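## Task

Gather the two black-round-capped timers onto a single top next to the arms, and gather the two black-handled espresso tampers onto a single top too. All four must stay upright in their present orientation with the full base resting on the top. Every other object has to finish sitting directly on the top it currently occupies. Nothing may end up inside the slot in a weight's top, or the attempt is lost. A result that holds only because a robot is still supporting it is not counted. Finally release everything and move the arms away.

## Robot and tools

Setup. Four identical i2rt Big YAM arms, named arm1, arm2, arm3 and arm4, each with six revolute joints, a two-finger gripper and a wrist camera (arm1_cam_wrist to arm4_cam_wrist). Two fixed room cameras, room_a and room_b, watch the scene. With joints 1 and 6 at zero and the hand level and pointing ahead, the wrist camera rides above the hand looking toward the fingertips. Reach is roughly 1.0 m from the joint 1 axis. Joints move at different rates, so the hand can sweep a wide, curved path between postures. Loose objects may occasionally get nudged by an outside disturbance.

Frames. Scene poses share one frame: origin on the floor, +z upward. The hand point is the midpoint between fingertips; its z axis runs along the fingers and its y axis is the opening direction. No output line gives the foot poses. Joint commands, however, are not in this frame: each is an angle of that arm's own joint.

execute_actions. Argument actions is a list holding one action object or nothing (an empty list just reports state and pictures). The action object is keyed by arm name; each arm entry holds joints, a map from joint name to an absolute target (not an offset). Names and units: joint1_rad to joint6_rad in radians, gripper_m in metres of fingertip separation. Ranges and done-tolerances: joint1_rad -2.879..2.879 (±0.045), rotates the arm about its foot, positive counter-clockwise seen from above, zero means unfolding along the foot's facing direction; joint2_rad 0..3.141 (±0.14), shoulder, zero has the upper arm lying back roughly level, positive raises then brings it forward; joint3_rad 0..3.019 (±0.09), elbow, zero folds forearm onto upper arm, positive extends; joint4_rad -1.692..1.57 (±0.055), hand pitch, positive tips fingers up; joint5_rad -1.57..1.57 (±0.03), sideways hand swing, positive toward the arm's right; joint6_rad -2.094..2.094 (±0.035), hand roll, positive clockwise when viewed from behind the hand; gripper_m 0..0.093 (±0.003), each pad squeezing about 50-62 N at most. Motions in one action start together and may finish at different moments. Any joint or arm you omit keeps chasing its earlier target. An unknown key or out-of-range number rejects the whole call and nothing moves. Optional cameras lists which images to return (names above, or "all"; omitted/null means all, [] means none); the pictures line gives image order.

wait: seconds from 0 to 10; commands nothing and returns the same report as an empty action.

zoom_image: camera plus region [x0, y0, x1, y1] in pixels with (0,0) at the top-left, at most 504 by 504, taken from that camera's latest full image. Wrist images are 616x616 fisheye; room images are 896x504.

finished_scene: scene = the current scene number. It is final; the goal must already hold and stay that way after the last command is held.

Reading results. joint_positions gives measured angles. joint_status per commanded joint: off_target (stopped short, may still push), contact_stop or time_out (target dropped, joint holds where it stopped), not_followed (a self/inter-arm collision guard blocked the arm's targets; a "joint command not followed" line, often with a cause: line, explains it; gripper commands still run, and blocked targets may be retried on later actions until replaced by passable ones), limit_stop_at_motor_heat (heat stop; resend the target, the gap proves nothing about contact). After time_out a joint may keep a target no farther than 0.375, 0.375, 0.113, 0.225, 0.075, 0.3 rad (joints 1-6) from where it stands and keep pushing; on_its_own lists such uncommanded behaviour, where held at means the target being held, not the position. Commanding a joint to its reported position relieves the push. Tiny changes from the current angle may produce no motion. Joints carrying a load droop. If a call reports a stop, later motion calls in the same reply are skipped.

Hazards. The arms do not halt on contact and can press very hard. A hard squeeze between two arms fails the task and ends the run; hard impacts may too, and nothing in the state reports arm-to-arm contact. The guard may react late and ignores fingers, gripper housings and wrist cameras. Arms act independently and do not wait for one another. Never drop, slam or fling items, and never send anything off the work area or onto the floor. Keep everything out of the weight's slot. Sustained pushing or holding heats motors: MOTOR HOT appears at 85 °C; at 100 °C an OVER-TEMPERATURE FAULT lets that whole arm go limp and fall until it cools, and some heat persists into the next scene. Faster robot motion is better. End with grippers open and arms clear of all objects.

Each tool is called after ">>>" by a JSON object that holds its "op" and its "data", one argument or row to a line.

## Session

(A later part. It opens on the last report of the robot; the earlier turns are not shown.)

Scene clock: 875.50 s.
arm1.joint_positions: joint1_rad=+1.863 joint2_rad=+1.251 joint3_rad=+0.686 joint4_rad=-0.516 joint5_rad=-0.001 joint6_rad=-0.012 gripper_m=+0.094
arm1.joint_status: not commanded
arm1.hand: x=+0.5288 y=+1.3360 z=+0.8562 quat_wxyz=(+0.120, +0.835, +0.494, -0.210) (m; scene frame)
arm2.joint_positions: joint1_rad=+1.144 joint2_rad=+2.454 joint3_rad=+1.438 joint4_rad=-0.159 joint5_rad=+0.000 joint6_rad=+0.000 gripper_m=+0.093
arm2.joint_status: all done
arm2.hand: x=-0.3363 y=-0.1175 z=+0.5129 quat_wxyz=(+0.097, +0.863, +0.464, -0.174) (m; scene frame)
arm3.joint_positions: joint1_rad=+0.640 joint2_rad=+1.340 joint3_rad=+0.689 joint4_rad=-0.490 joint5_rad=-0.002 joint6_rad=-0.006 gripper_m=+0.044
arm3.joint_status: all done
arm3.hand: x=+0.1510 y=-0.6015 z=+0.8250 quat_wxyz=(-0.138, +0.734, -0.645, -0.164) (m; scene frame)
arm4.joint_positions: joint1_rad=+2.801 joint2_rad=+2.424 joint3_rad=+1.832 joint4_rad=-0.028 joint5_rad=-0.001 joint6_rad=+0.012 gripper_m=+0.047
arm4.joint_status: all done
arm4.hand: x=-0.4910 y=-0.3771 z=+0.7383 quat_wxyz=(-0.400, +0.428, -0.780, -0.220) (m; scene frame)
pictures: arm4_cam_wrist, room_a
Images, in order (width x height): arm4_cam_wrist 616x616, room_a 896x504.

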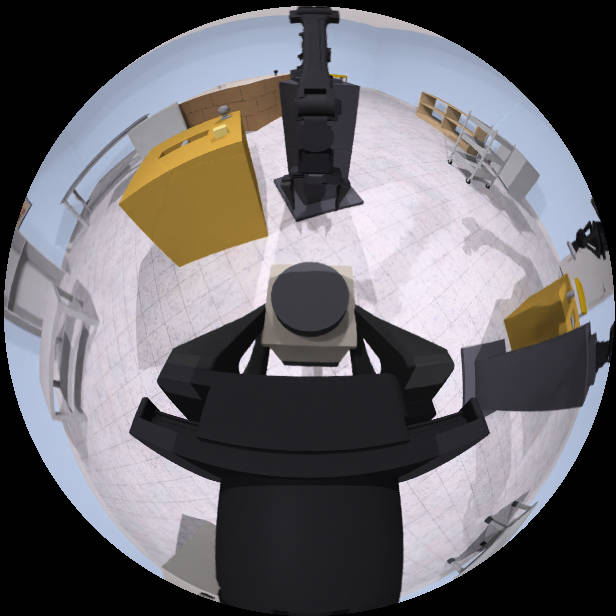

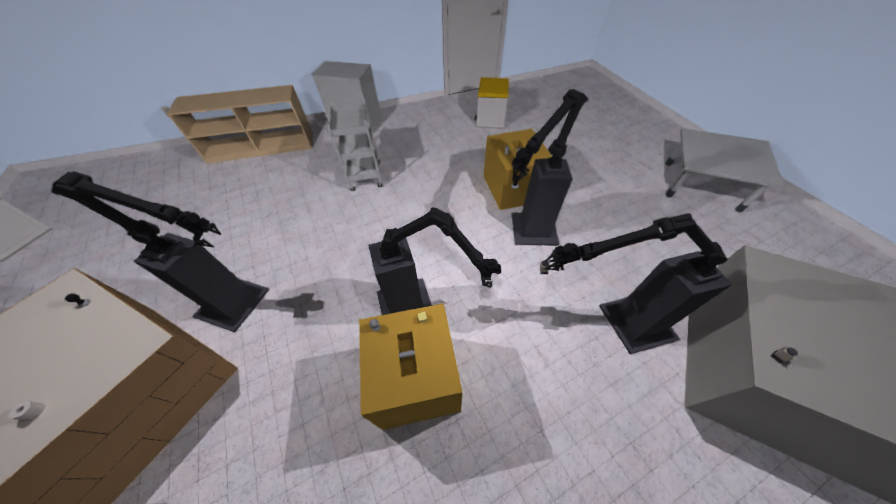

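>>> {"op": "execute_actions", "data": {
  "actions": [
    {"arm2": {"joints": {"joint1_rad": 1.85, "joint2_rad": 2.325, "joint3_rad": 1.287, "joint4_rad": 1.085}}, "arm4": {"joints": {"joint1_rad": -0.95, "joint2_rad": 2.14, "joint3_rad": 1.16, "joint4_rad": 0.535}}, "arm3": {"joints": {"joint2_rad": 1.77, "joint3_rad": 1.27, "joint4_rad": -0.535}}}
  ]
}}

Scene clock: 897.83 s.
arm1.joint_positions: joint1_rad=+1.863 joint2_rad=+1.251 joint3_rad=+0.686 joint4_rad=-0.516 joint5_rad=-0.001 joint6_rad=-0.012 gripper_m=+0.094
arm1.joint_status: not commanded
arm1.hand: x=+0.5288 y=+1.3360 z=+0.8562 quat_wxyz=(+0.120, +0.835, +0.494, -0.210) (m; scene frame)
arm2.joint_positions: joint1_rad=+1.846 joint2_rad=+2.317 joint3_rad=+1.293 joint4_rad=+1.062 joint5_rad=-0.001 joint6_rad=-0.001 gripper_m=+0.093
arm2.joint_status: all done
arm2.hand: x=+0.1151 y=-0.3374 z=+0.7945 quat_wxyz=(+0.541, +0.457, +0.517, -0.480) (m; scene frame)
arm3.joint_positions: joint1_rad=+0.640 joint2_rad=+1.793 joint3_rad=+1.202 joint4_rad=-0.542 joint5_rad=-0.002 joint6_rad=-0.006 gripper_m=+0.044
arm3.joint_status: all done
arm3.hand: x=+0.1278 y=-0.4178 z=+0.8148 quat_wxyz=(-0.140, +0.733, -0.644, -0.167) (m; scene frame)
arm4.joint_positions: joint1_rad=-0.953 joint2_rad=+2.170 joint3_rad=+1.156 joint4_rad=+0.504 joint5_rad=+0.002 joint6_rad=+0.012 gripper_m=+0.047
arm4.joint_status: all done
arm4.hand: x=-1.6056 y=-1.3871 z=+0.7262 quat_wxyz=(-0.106, -0.848, -0.163, +0.493) (m; scene frame)
pictures: arm1_cam_wrist, arm2_cam_wrist, arm3_cam_wrist, arm4_cam_wrist, room_a, room_b
Images, in order (width x height): arm1_cam_wrist 616x616, arm2_cam_wrist 616x616, arm3_cam_wrist 616x616, arm4_cam_wrist 616x616, room_a 896x504, room_b 896x504.

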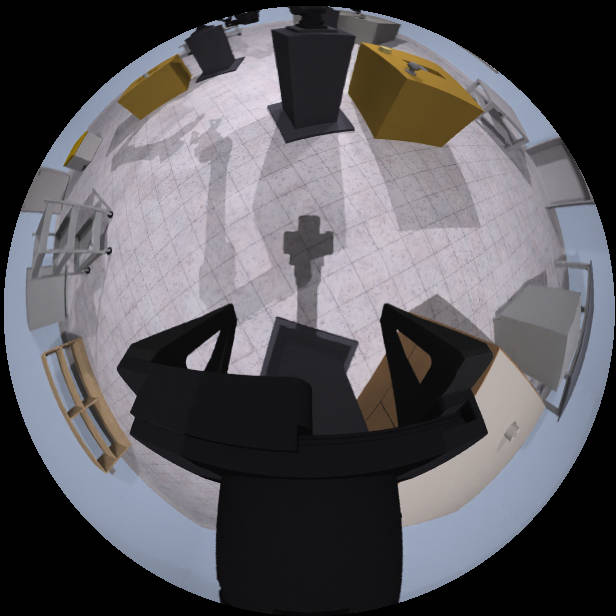

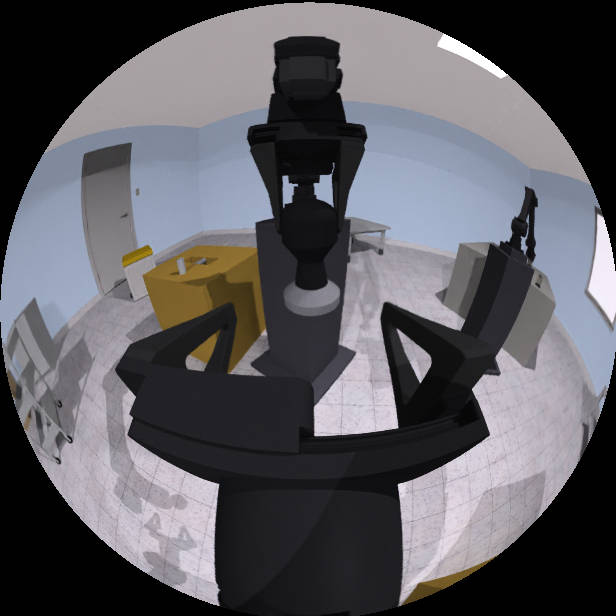

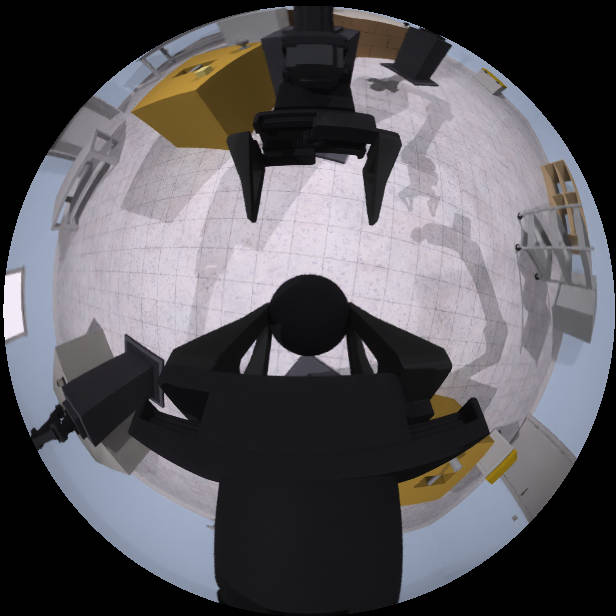

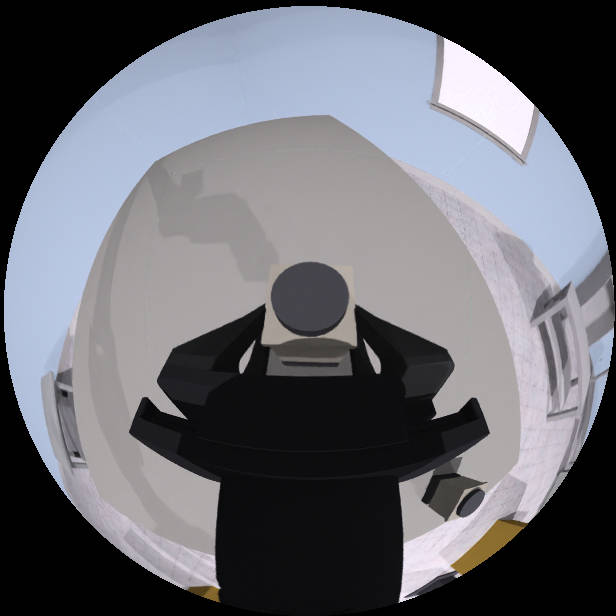

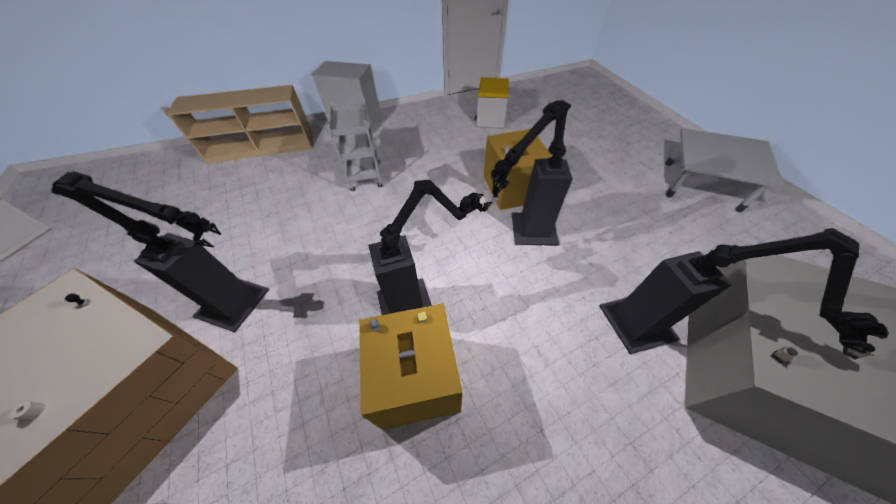

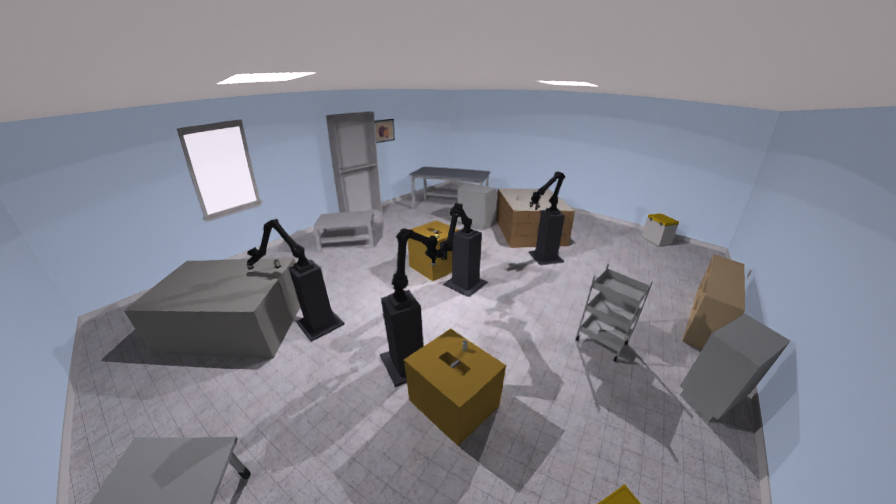

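>>> {"op": "zoom_image", "data": {
  "camera": "arm2_cam_wrist",
  "region": [230, 170, 390, 330]
}}

>>> {"op": "zoom_image", "data": {
  "camera": "room_b",
  "region": [220, 210, 320, 290]
}}

>>> {"op": "zoom_image", "data": {
  "camera": "room_a",
  "region": [756, 280, 896, 400]
}}

Region (230, 170, 390, 330) of arm2_cam_wrist's 616x616 image, scaled by 3.150, with more detail than that image has.

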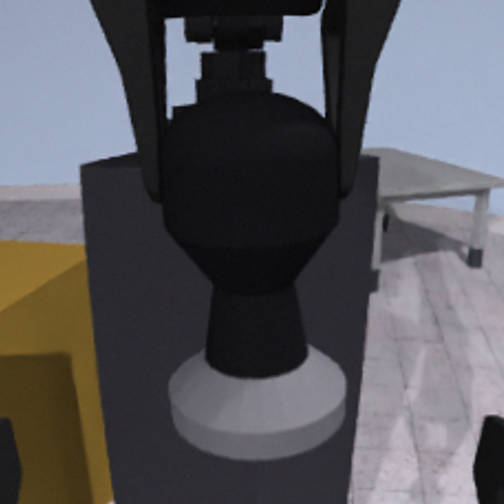

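Region (220, 210, 320, 290) of room_b's 896x504 image, scaled by 5.040, with more detail than that image has; it fills the top 403 rows of this view, and the rest is white.

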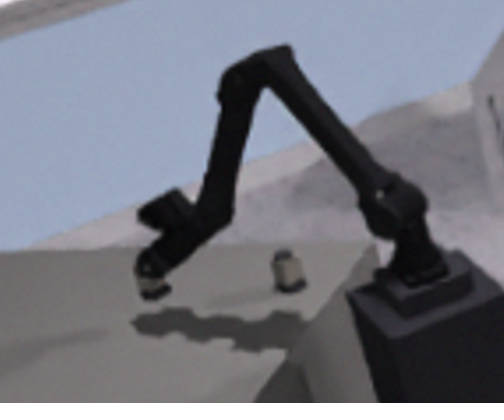

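Region (756, 280, 896, 400) of room_a's 896x504 image, scaled by 3.600, with more detail than that image has; it fills the top 432 rows of this view, and the rest is white.

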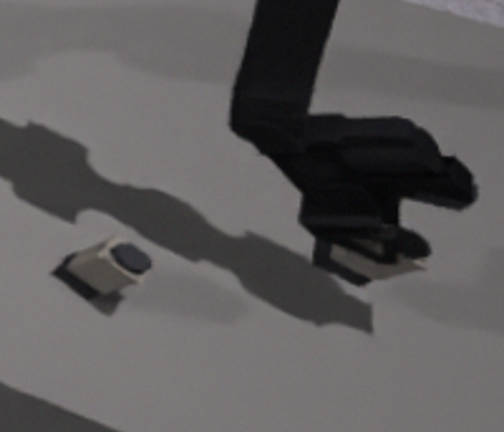

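>>> {"op": "zoom_image", "data": {
  "camera": "arm3_cam_wrist",
  "region": [210, 120, 410, 320]
}}

Region (210, 120, 410, 320) of arm3_cam_wrist's 616x616 image, scaled by 2.520, with more detail than that image has.

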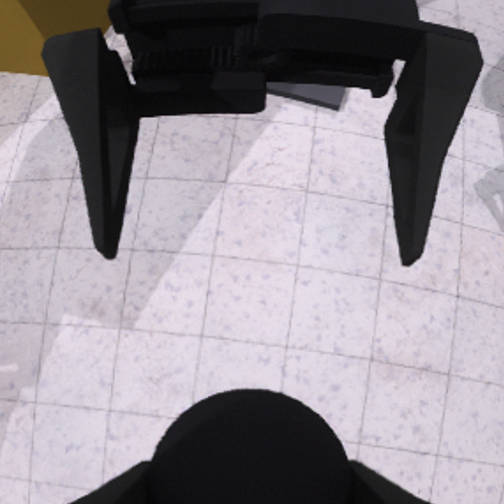

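>>> {"op": "execute_actions", "data": {
  "actions": [
    {"arm2": {"joints": {"joint2_rad": 2.44, "joint3_rad": 1.55, "joint4_rad": 0.895}}, "arm4": {"joints": {"joint2_rad": 2.265, "joint4_rad": 0.632}}, "arm3": {"joints": {"joint4_rad": -0.495}}}
  ]
}}

Scene clock: 945.93 s.
arm1.joint_positions: joint1_rad=+1.863 joint2_rad=+1.251 joint3_rad=+0.686 joint4_rad=-0.516 joint5_rad=-0.001 joint6_rad=-0.012 gripper_m=+0.094
arm1.joint_status: not commanded
arm1.hand: x=+0.5288 y=+1.3360 z=+0.8562 quat_wxyz=(+0.120, +0.835, +0.494, -0.210) (m; scene frame)
arm2.joint_positions: joint1_rad=+1.846 joint2_rad=+2.437 joint3_rad=+1.518 joint4_rad=+0.910 joint5_rad=-0.001 joint6_rad=-0.001 gripper_m=+0.093
arm2.joint_status: all done
arm2.hand: x=+0.1221 y=-0.3960 z=+0.7675 quat_wxyz=(+0.529, +0.468, +0.529, -0.469) (m; scene frame)
arm3.joint_positions: joint1_rad=+0.640 joint2_rad=+1.793 joint3_rad=+1.202 joint4_rad=-0.519 joint5_rad=-0.002 joint6_rad=-0.006 gripper_m=+0.044
arm3.joint_status: all done
arm3.hand: x=+0.1272 y=-0.4126 z=+0.8173 quat_wxyz=(-0.148, +0.731, -0.643, -0.175) (m; scene frame)
arm4.joint_positions: joint1_rad=-0.953 joint2_rad=+2.294 joint3_rad=+1.145 joint4_rad=+0.600 joint5_rad=+0.001 joint6_rad=+0.011 gripper_m=+0.047
arm4.joint_status: all done
arm4.hand: x=-1.5880 y=-1.3809 z=+0.6584 quat_wxyz=(-0.103, -0.857, -0.166, +0.477) (m; scene frame)
pictures: arm1_cam_wrist, arm2_cam_wrist, arm3_cam_wrist, arm4_cam_wrist, room_a, room_b
Images, in order (width x height): arm1_cam_wrist 616x616, arm2_cam_wrist 616x616, arm3_cam_wrist 616x616, arm4_cam_wrist 616x616, room_a 896x504, room_b 896x504.

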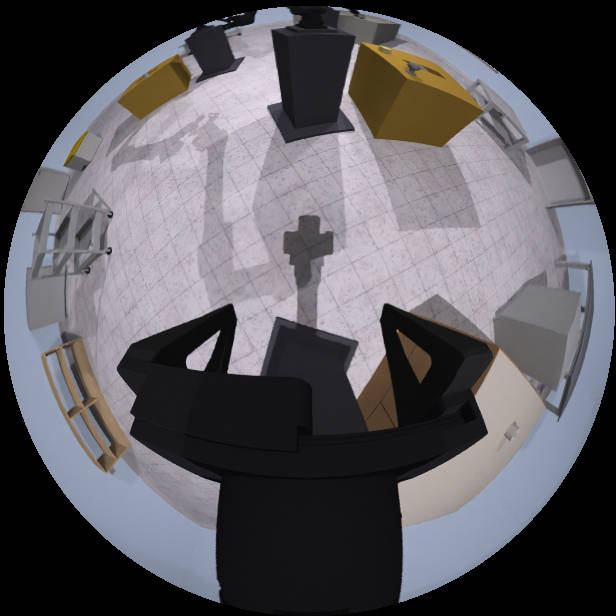

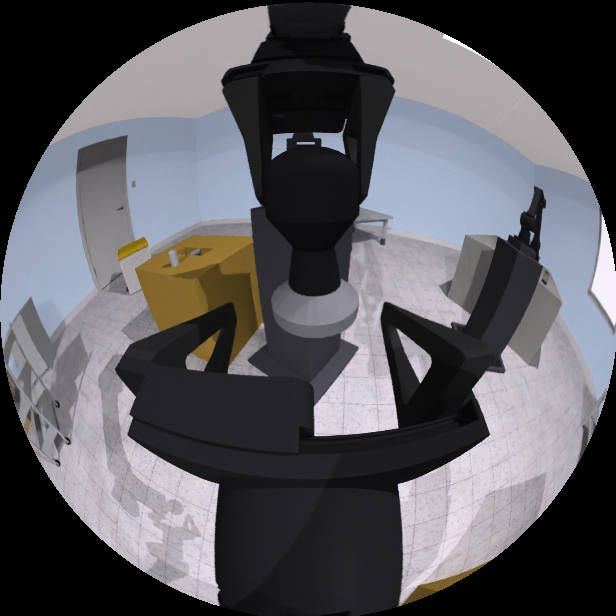

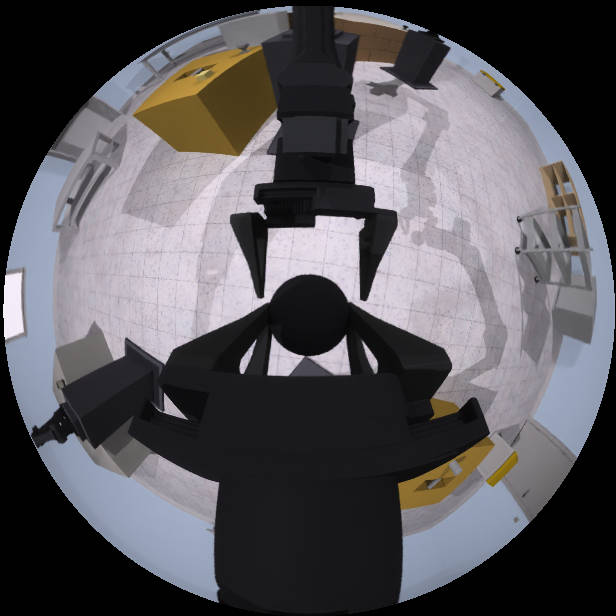

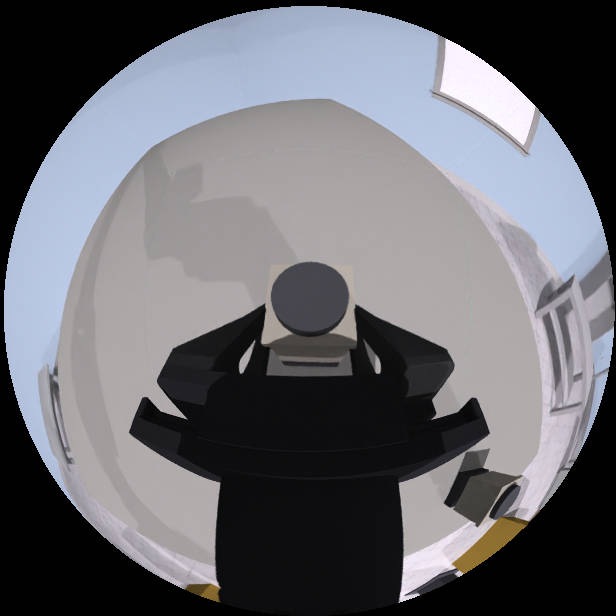

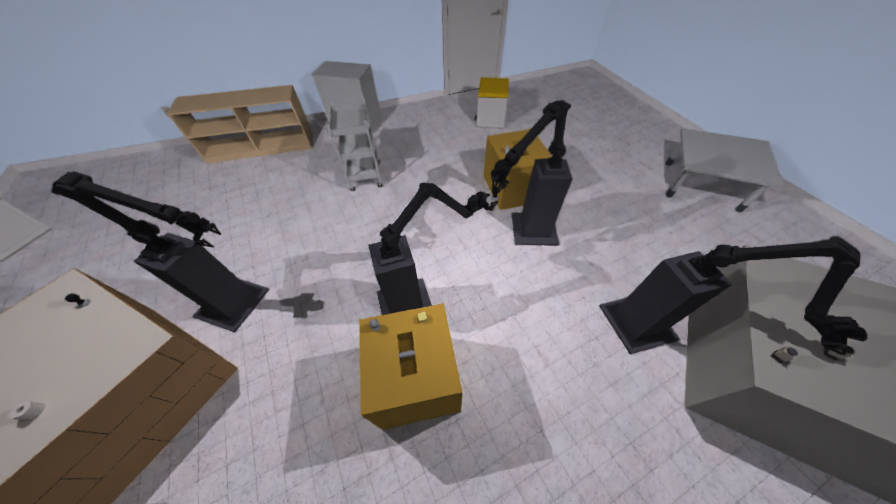

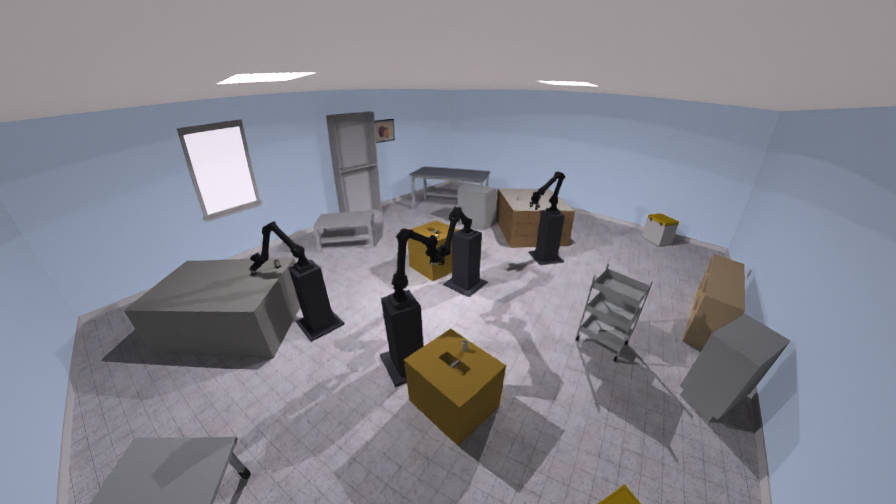

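>>> {"op": "zoom_image", "data": {
  "camera": "room_b",
  "region": [230, 230, 300, 290]
}}

>>> {"op": "zoom_image", "data": {
  "camera": "room_a",
  "region": [760, 300, 880, 390]
}}

>>> {"op": "zoom_image", "data": {
  "camera": "arm2_cam_wrist",
  "region": [210, 170, 410, 370]
}}

Region (230, 230, 300, 290) of room_b's 896x504 image, scaled by 7.200, with more detail than that image has; it fills the top 432 rows of this view, and the rest is white.

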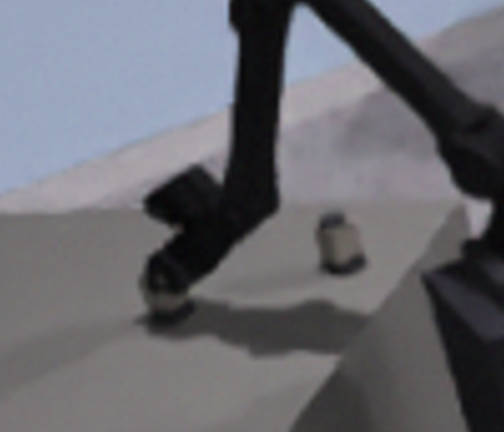

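Region (760, 300, 880, 390) of room_a's 896x504 image, scaled by 4.200, with more detail than that image has; it fills the top 378 rows of this view, and the rest is white.

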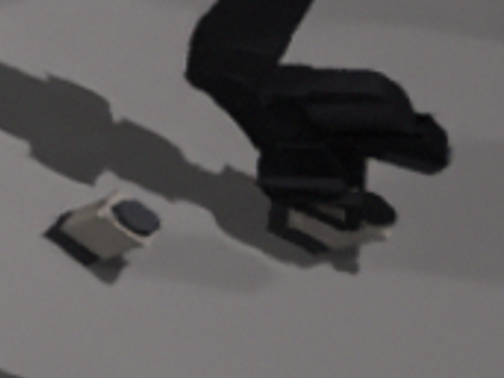

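Region (210, 170, 410, 370) of arm2_cam_wrist's 616x616 image, scaled by 2.520, with more detail than that image has.

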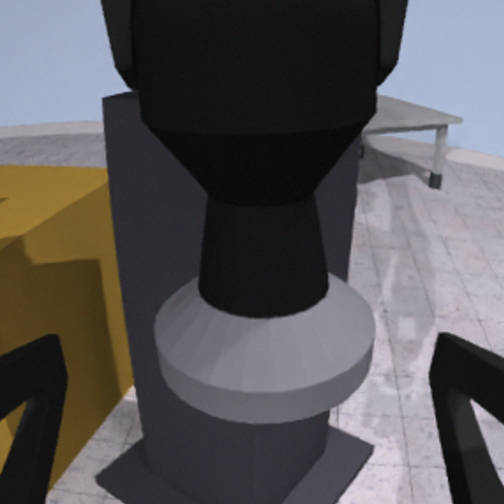

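>>> {"op": "execute_actions", "data": {
  "actions": [
    {"arm2": {"joints": {"joint3_rad": 1.586, "joint4_rad": 0.842, "joint5_rad": 0.03, "gripper_m": 0.07}}, "arm4": {"joints": {"joint2_rad": 2.30, "joint4_rad": 0.708}}}
  ],
  "cameras": ["arm2_cam_wrist", "arm3_cam_wrist", "arm4_cam_wrist", "room_a", "room_b"]
}}

Scene clock: 964.67 s.
arm1.joint_positions: joint1_rad=+1.863 joint2_rad=+1.251 joint3_rad=+0.686 joint4_rad=-0.516 joint5_rad=-0.001 joint6_rad=-0.012 gripper_m=+0.094
arm1.joint_status: not commanded
arm1.hand: x=+0.5288 y=+1.3360 z=+0.8562 quat_wxyz=(+0.120, +0.835, +0.494, -0.210) (m; scene frame)
arm2.joint_positions: joint1_rad=+1.846 joint2_rad=+2.437 joint3_rad=+1.550 joint4_rad=+0.859 joint5_rad=+0.028 joint6_rad=-0.001 gripper_m=+0.070
arm2.joint_status: all done
arm2.hand: x=+0.1183 y=-0.4058 z=+0.7700 quat_wxyz=(+0.517, +0.481, +0.528, -0.472) (m; scene frame)
arm3.joint_positions: joint1_rad=+0.640 joint2_rad=+1.793 joint3_rad=+1.202 joint4_rad=-0.519 joint5_rad=-0.002 joint6_rad=-0.006 gripper_m=+0.044
arm3.joint_status: not commanded
arm3.hand: x=+0.1272 y=-0.4126 z=+0.8173 quat_wxyz=(-0.148, +0.731, -0.643, -0.175) (m; scene frame)
arm4.joint_positions: joint1_rad=-0.953 joint2_rad=+2.305 joint3_rad=+1.145 joint4_rad=+0.671 joint5_rad=+0.001 joint6_rad=+0.011 gripper_m=+0.047
arm4.joint_status: all done
arm4.hand: x=-1.5937 y=-1.3832 z=+0.6662 quat_wxyz=(-0.108, -0.842, -0.163, +0.502) (m; scene frame)
pictures: arm2_cam_wrist, arm3_cam_wrist, arm4_cam_wrist, room_a, room_b
Images, in order (width x height): arm2_cam_wrist 616x616, arm3_cam_wrist 616x616, arm4_cam_wrist 616x616, room_a 896x504, room_b 896x504.

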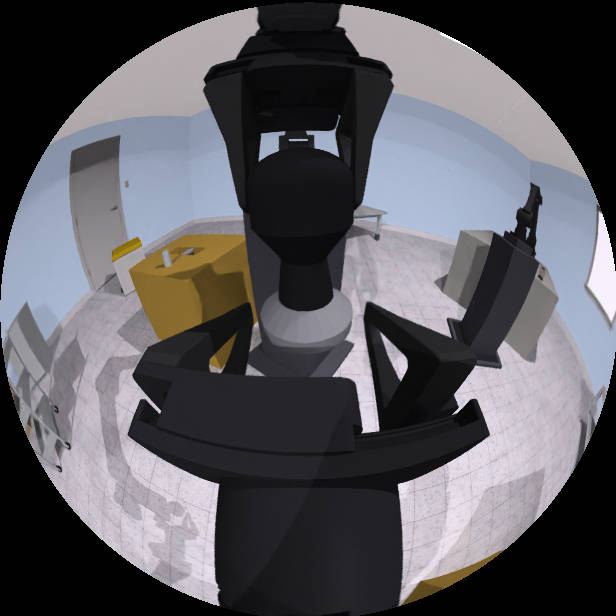

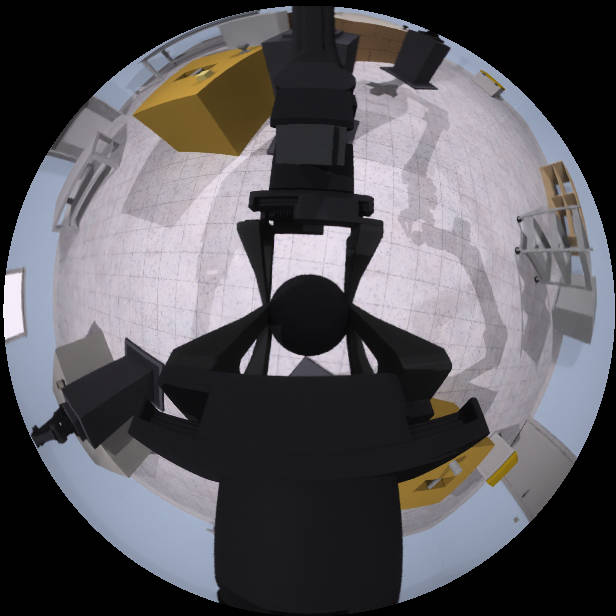

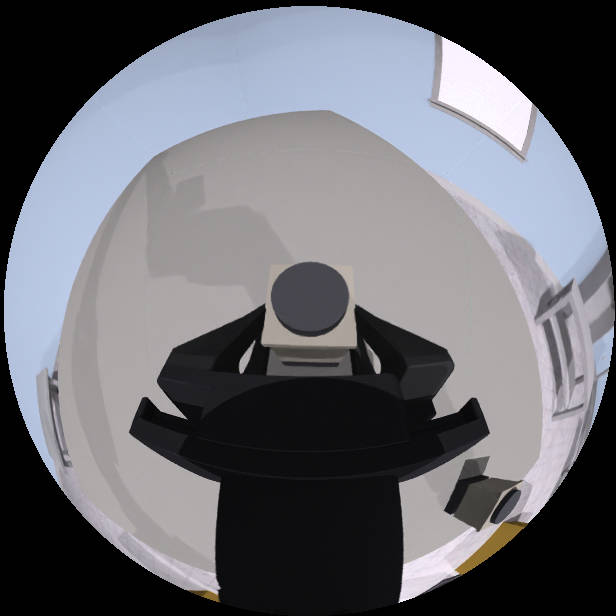

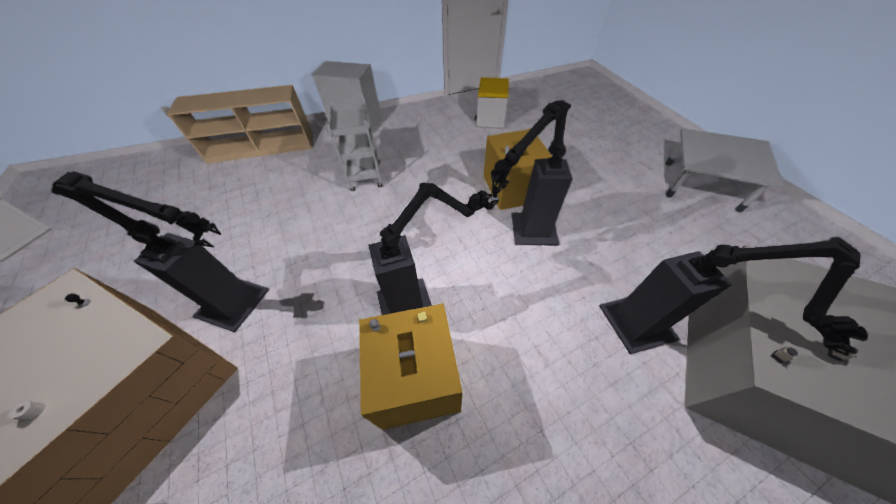

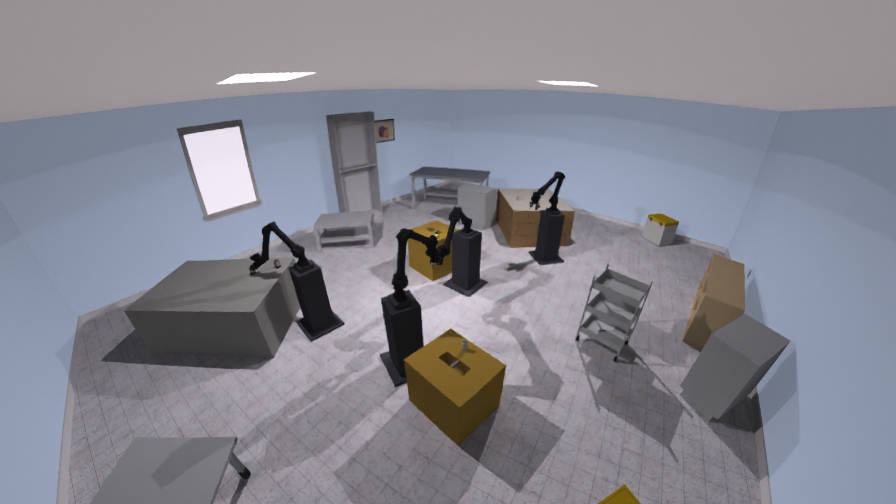

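>>> {"op": "execute_actions", "data": {
  "actions": [
    {"arm2": {"joints": {"gripper_m": 0.03}}, "arm4": {"joints": {"joint2_rad": 2.328}}}
  ],
  "cameras": ["arm2_cam_wrist", "arm4_cam_wrist", "room_a", "room_b"]
}}

>>> {"op": "zoom_image", "data": {
  "camera": "room_b",
  "region": [230, 230, 300, 290]
}}

>>> {"op": "zoom_image", "data": {
  "camera": "room_a",
  "region": [760, 300, 880, 390]
}}

>>> {"op": "zoom_image", "data": {
  "camera": "arm2_cam_wrist",
  "region": [210, 190, 410, 390]
}}

Scene clock: 972.67 s.
arm1.joint_positions: joint1_rad=+1.863 joint2_rad=+1.251 joint3_rad=+0.686 joint4_rad=-0.516 joint5_rad=-0.001 joint6_rad=-0.012 gripper_m=+0.094
arm1.joint_status: not commanded
arm1.hand: x=+0.5288 y=+1.3360 z=+0.8562 quat_wxyz=(+0.120, +0.835, +0.494, -0.210) (m; scene frame)
arm2.joint_positions: joint1_rad=+1.846 joint2_rad=+2.437 joint3_rad=+1.550 joint4_rad=+0.859 joint5_rad=+0.027 joint6_rad=-0.001 gripper_m=+0.051
arm2.joint_status: gripper_m off_target (ended at +0.051, target +0.030)
arm2.hand: x=+0.1185 y=-0.4058 z=+0.7700 quat_wxyz=(+0.517, +0.480, +0.528, -0.472) (m; scene frame)
arm3.joint_positions: joint1_rad=+0.640 joint2_rad=+1.793 joint3_rad=+1.202 joint4_rad=-0.518 joint5_rad=-0.002 joint6_rad=-0.005 gripper_m=+0.044
arm3.joint_status: not commanded
arm3.hand: x=+0.1270 y=-0.4125 z=+0.8174 quat_wxyz=(-0.148, +0.731, -0.643, -0.176) (m; scene frame)
arm4.joint_positions: joint1_rad=-0.953 joint2_rad=+2.323 joint3_rad=+1.145 joint4_rad=+0.684 joint5_rad=+0.000 joint6_rad=+0.010 gripper_m=+0.047
arm4.joint_status: all done
arm4.hand: x=-1.5910 y=-1.3824 z=+0.6567 quat_wxyz=(-0.108, -0.844, -0.164, +0.500) (m; scene frame)
pictures: arm2_cam_wrist, arm4_cam_wrist, room_a, room_b
Images, in order (width x height): arm2_cam_wrist 616x616, arm4_cam_wrist 616x616, room_a 896x504, room_b 896x504.

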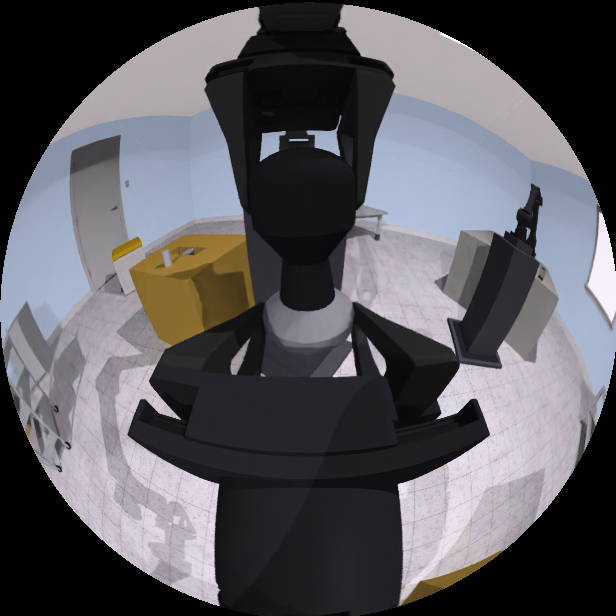

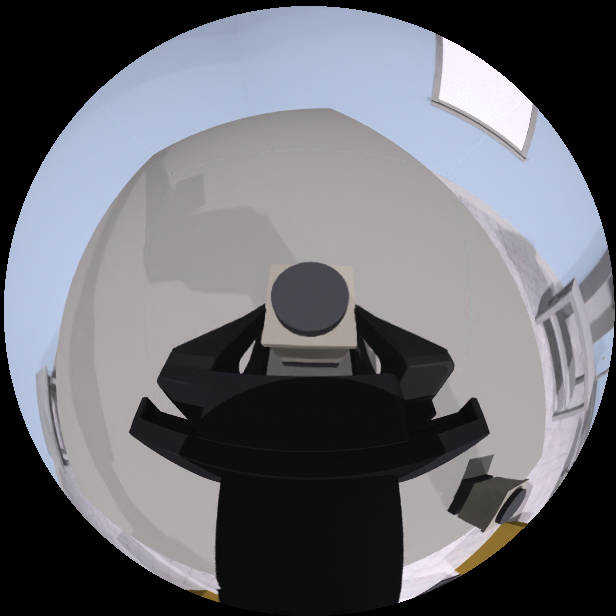

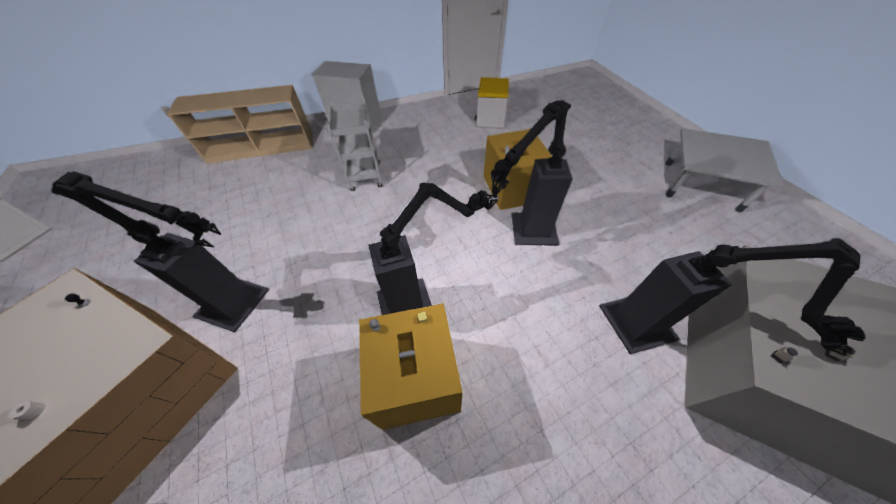

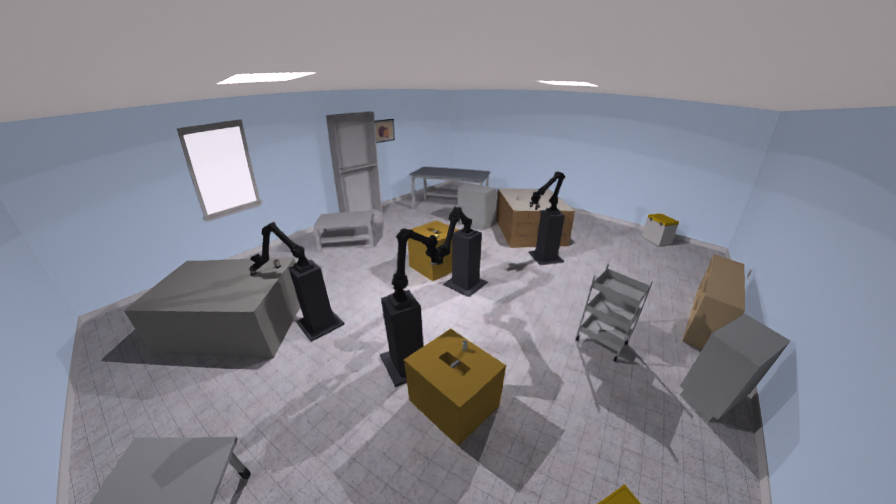

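Region (230, 230, 300, 290) of room_b's 896x504 image, scaled by 7.200, with more detail than that image has; it fills the top 432 rows of this view, and the rest is white.

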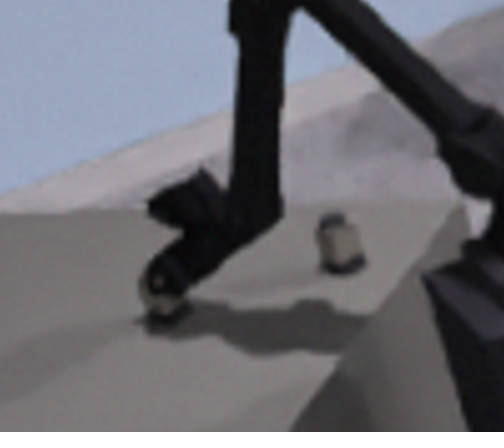

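Region (760, 300, 880, 390) of room_a's 896x504 image, scaled by 4.200, with more detail than that image has; it fills the top 378 rows of this view, and the rest is white.

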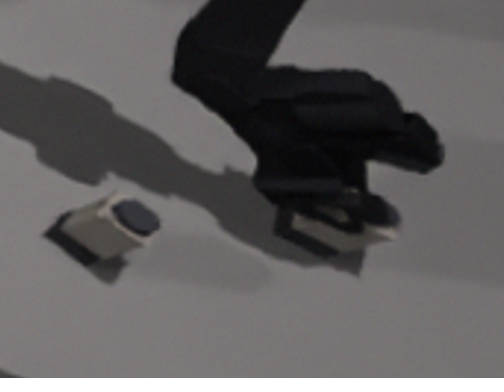

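Region (210, 190, 410, 390) of arm2_cam_wrist's 616x616 image, scaled by 2.520, with more detail than that image has.

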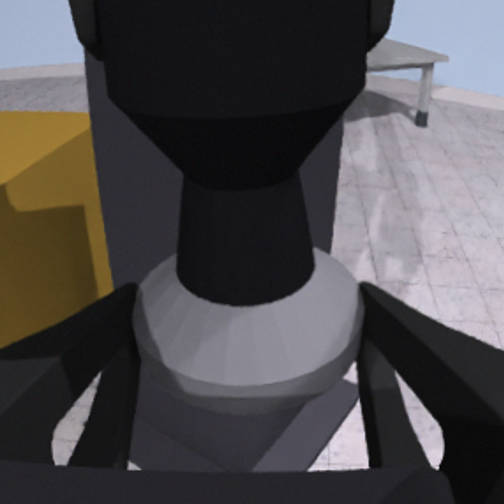

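>>> {"op": "execute_actions", "data": {
  "actions": [
    {"arm3": {"joints": {"gripper_m": 0.08}}, "arm4": {"joints": {"gripper_m": 0.085}}}
  ],
  "cameras": ["arm2_cam_wrist", "arm3_cam_wrist", "arm4_cam_wrist"]
}}

Scene clock: 976.60 s.
arm1.joint_positions: joint1_rad=+1.863 joint2_rad=+1.251 joint3_rad=+0.686 joint4_rad=-0.516 joint5_rad=-0.001 joint6_rad=-0.012 gripper_m=+0.094
arm1.joint_status: not commanded
arm1.hand: x=+0.5288 y=+1.3360 z=+0.8562 quat_wxyz=(+0.120, +0.835, +0.494, -0.210) (m; scene frame)
arm2.joint_positions: joint1_rad=+1.846 joint2_rad=+2.446 joint3_rad=+1.550 joint4_rad=+0.841 joint5_rad=+0.029 joint6_rad=-0.001 gripper_m=+0.051
arm2.joint_status: not commanded
arm2.hand: x=+0.1181 y=-0.4047 z=+0.7583 quat_wxyz=(+0.509, +0.487, +0.535, -0.466) (m; scene frame)
arm3.joint_positions: joint1_rad=+0.640 joint2_rad=+1.785 joint3_rad=+1.217 joint4_rad=-0.509 joint5_rad=-0.002 joint6_rad=-0.005 gripper_m=+0.080
arm3.joint_status: all done
arm3.hand: x=+0.1261 y=-0.4037 z=+0.8296 quat_wxyz=(-0.158, +0.728, -0.640, -0.187) (m; scene frame)
arm4.joint_positions: joint1_rad=-0.953 joint2_rad=+2.324 joint3_rad=+1.145 joint4_rad=+0.684 joint5_rad=+0.000 joint6_rad=+0.010 gripper_m=+0.085
arm4.joint_status: all done
arm4.hand: x=-1.5908 y=-1.3823 z=+0.6562 quat_wxyz=(-0.107, -0.844, -0.164, +0.500) (m; scene frame)
pictures: arm2_cam_wrist, arm3_cam_wrist, arm4_cam_wrist
Images, in order (width x height): arm2_cam_wrist 616x616, arm3_cam_wrist 616x616, arm4_cam_wrist 616x616.

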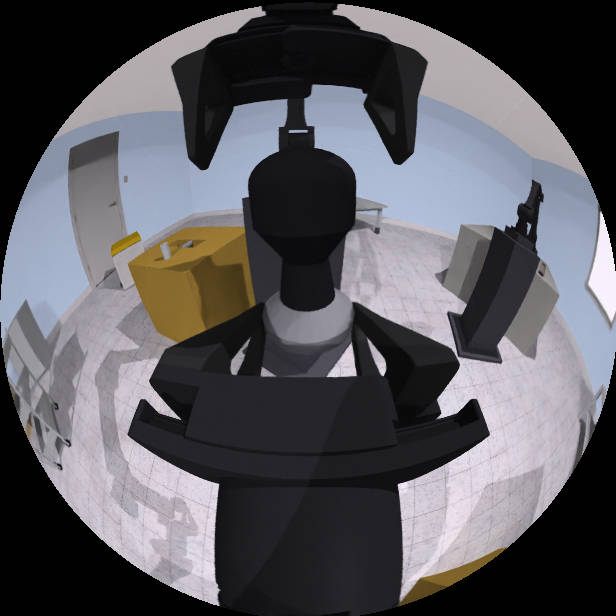

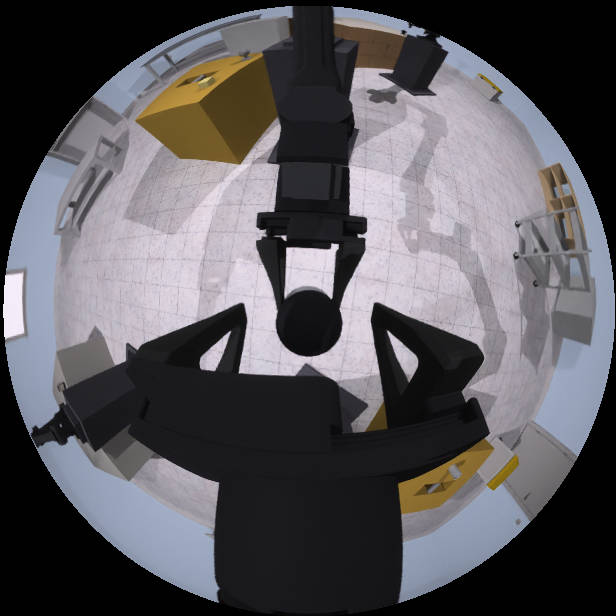

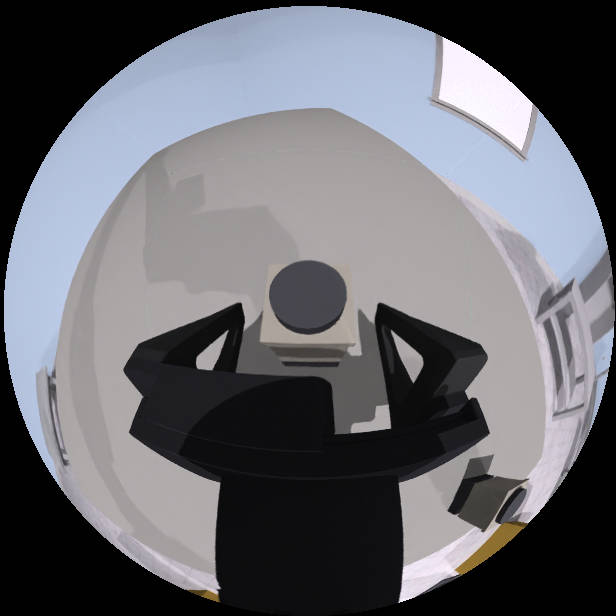

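>>> {"op": "execute_actions", "data": {
  "actions": [
    {"arm3": {"joints": {"joint2_rad": 1.55}}, "arm4": {"joints": {"joint2_rad": 2.05}}, "arm1": {"joints": {"joint2_rad": 1.38, "joint3_rad": 0.92, "joint4_rad": -0.64}}, "arm2": {"joints": {"joint4_rad": 0.895}}}
  ],
  "cameras": ["arm2_cam_wrist", "arm4_cam_wrist"]
}}

Scene clock: 990.87 s.
arm1.joint_positions: joint1_rad=+1.863 joint2_rad=+1.387 joint3_rad=+0.881 joint4_rad=-0.629 joint5_rad=-0.001 joint6_rad=-0.012 gripper_m=+0.094
arm1.joint_status: all done
arm1.hand: x=+0.5034 y=+1.2912 z=+0.8731 quat_wxyz=(+0.107, +0.841, +0.497, -0.186) (m; scene frame)
arm2.joint_positions: joint1_rad=+1.846 joint2_rad=+2.446 joint3_rad=+1.550 joint4_rad=+0.850 joint5_rad=+0.029 joint6_rad=-0.001 gripper_m=+0.051
arm2.joint_status: all done
arm2.hand: x=+0.1181 y=-0.4047 z=+0.7604 quat_wxyz=(+0.512, +0.485, +0.533, -0.468) (m; scene frame)
arm3.joint_positions: joint1_rad=+0.640 joint2_rad=+1.549 joint3_rad=+1.234 joint4_rad=-0.504 joint5_rad=-0.002 joint6_rad=-0.005 gripper_m=+0.080
arm3.joint_status: all done
arm3.hand: x=+0.1269 y=-0.3982 z=+0.9785 quat_wxyz=(-0.240, +0.698, -0.614, -0.279) (m; scene frame)
arm4.joint_positions: joint1_rad=-0.953 joint2_rad=+2.057 joint3_rad=+1.145 joint4_rad=+0.694 joint5_rad=+0.000 joint6_rad=+0.010 gripper_m=+0.085
arm4.joint_status: all done
arm4.hand: x=-1.6290 y=-1.3966 z=+0.8439 quat_wxyz=(-0.130, -0.767, -0.148, +0.611) (m; scene frame)
pictures: arm2_cam_wrist, arm4_cam_wrist
Images, in order (width x height): arm2_cam_wrist 616x616, arm4_cam_wrist 616x616.

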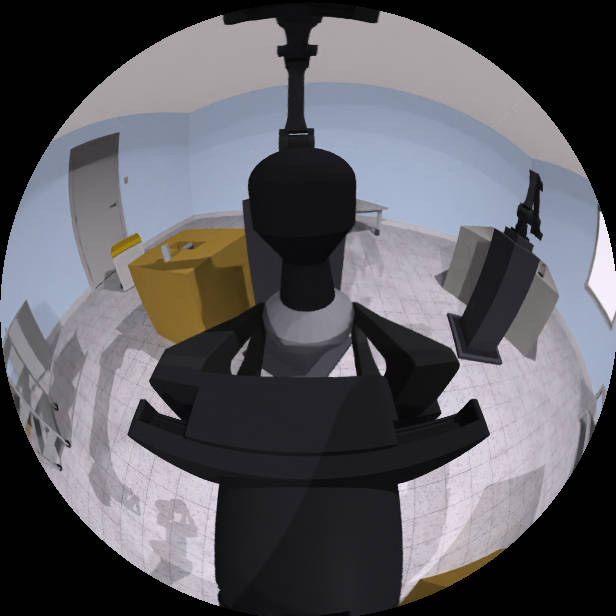

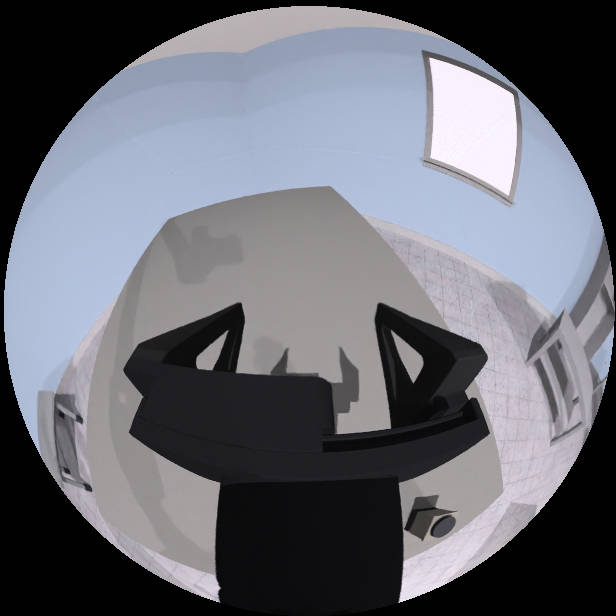

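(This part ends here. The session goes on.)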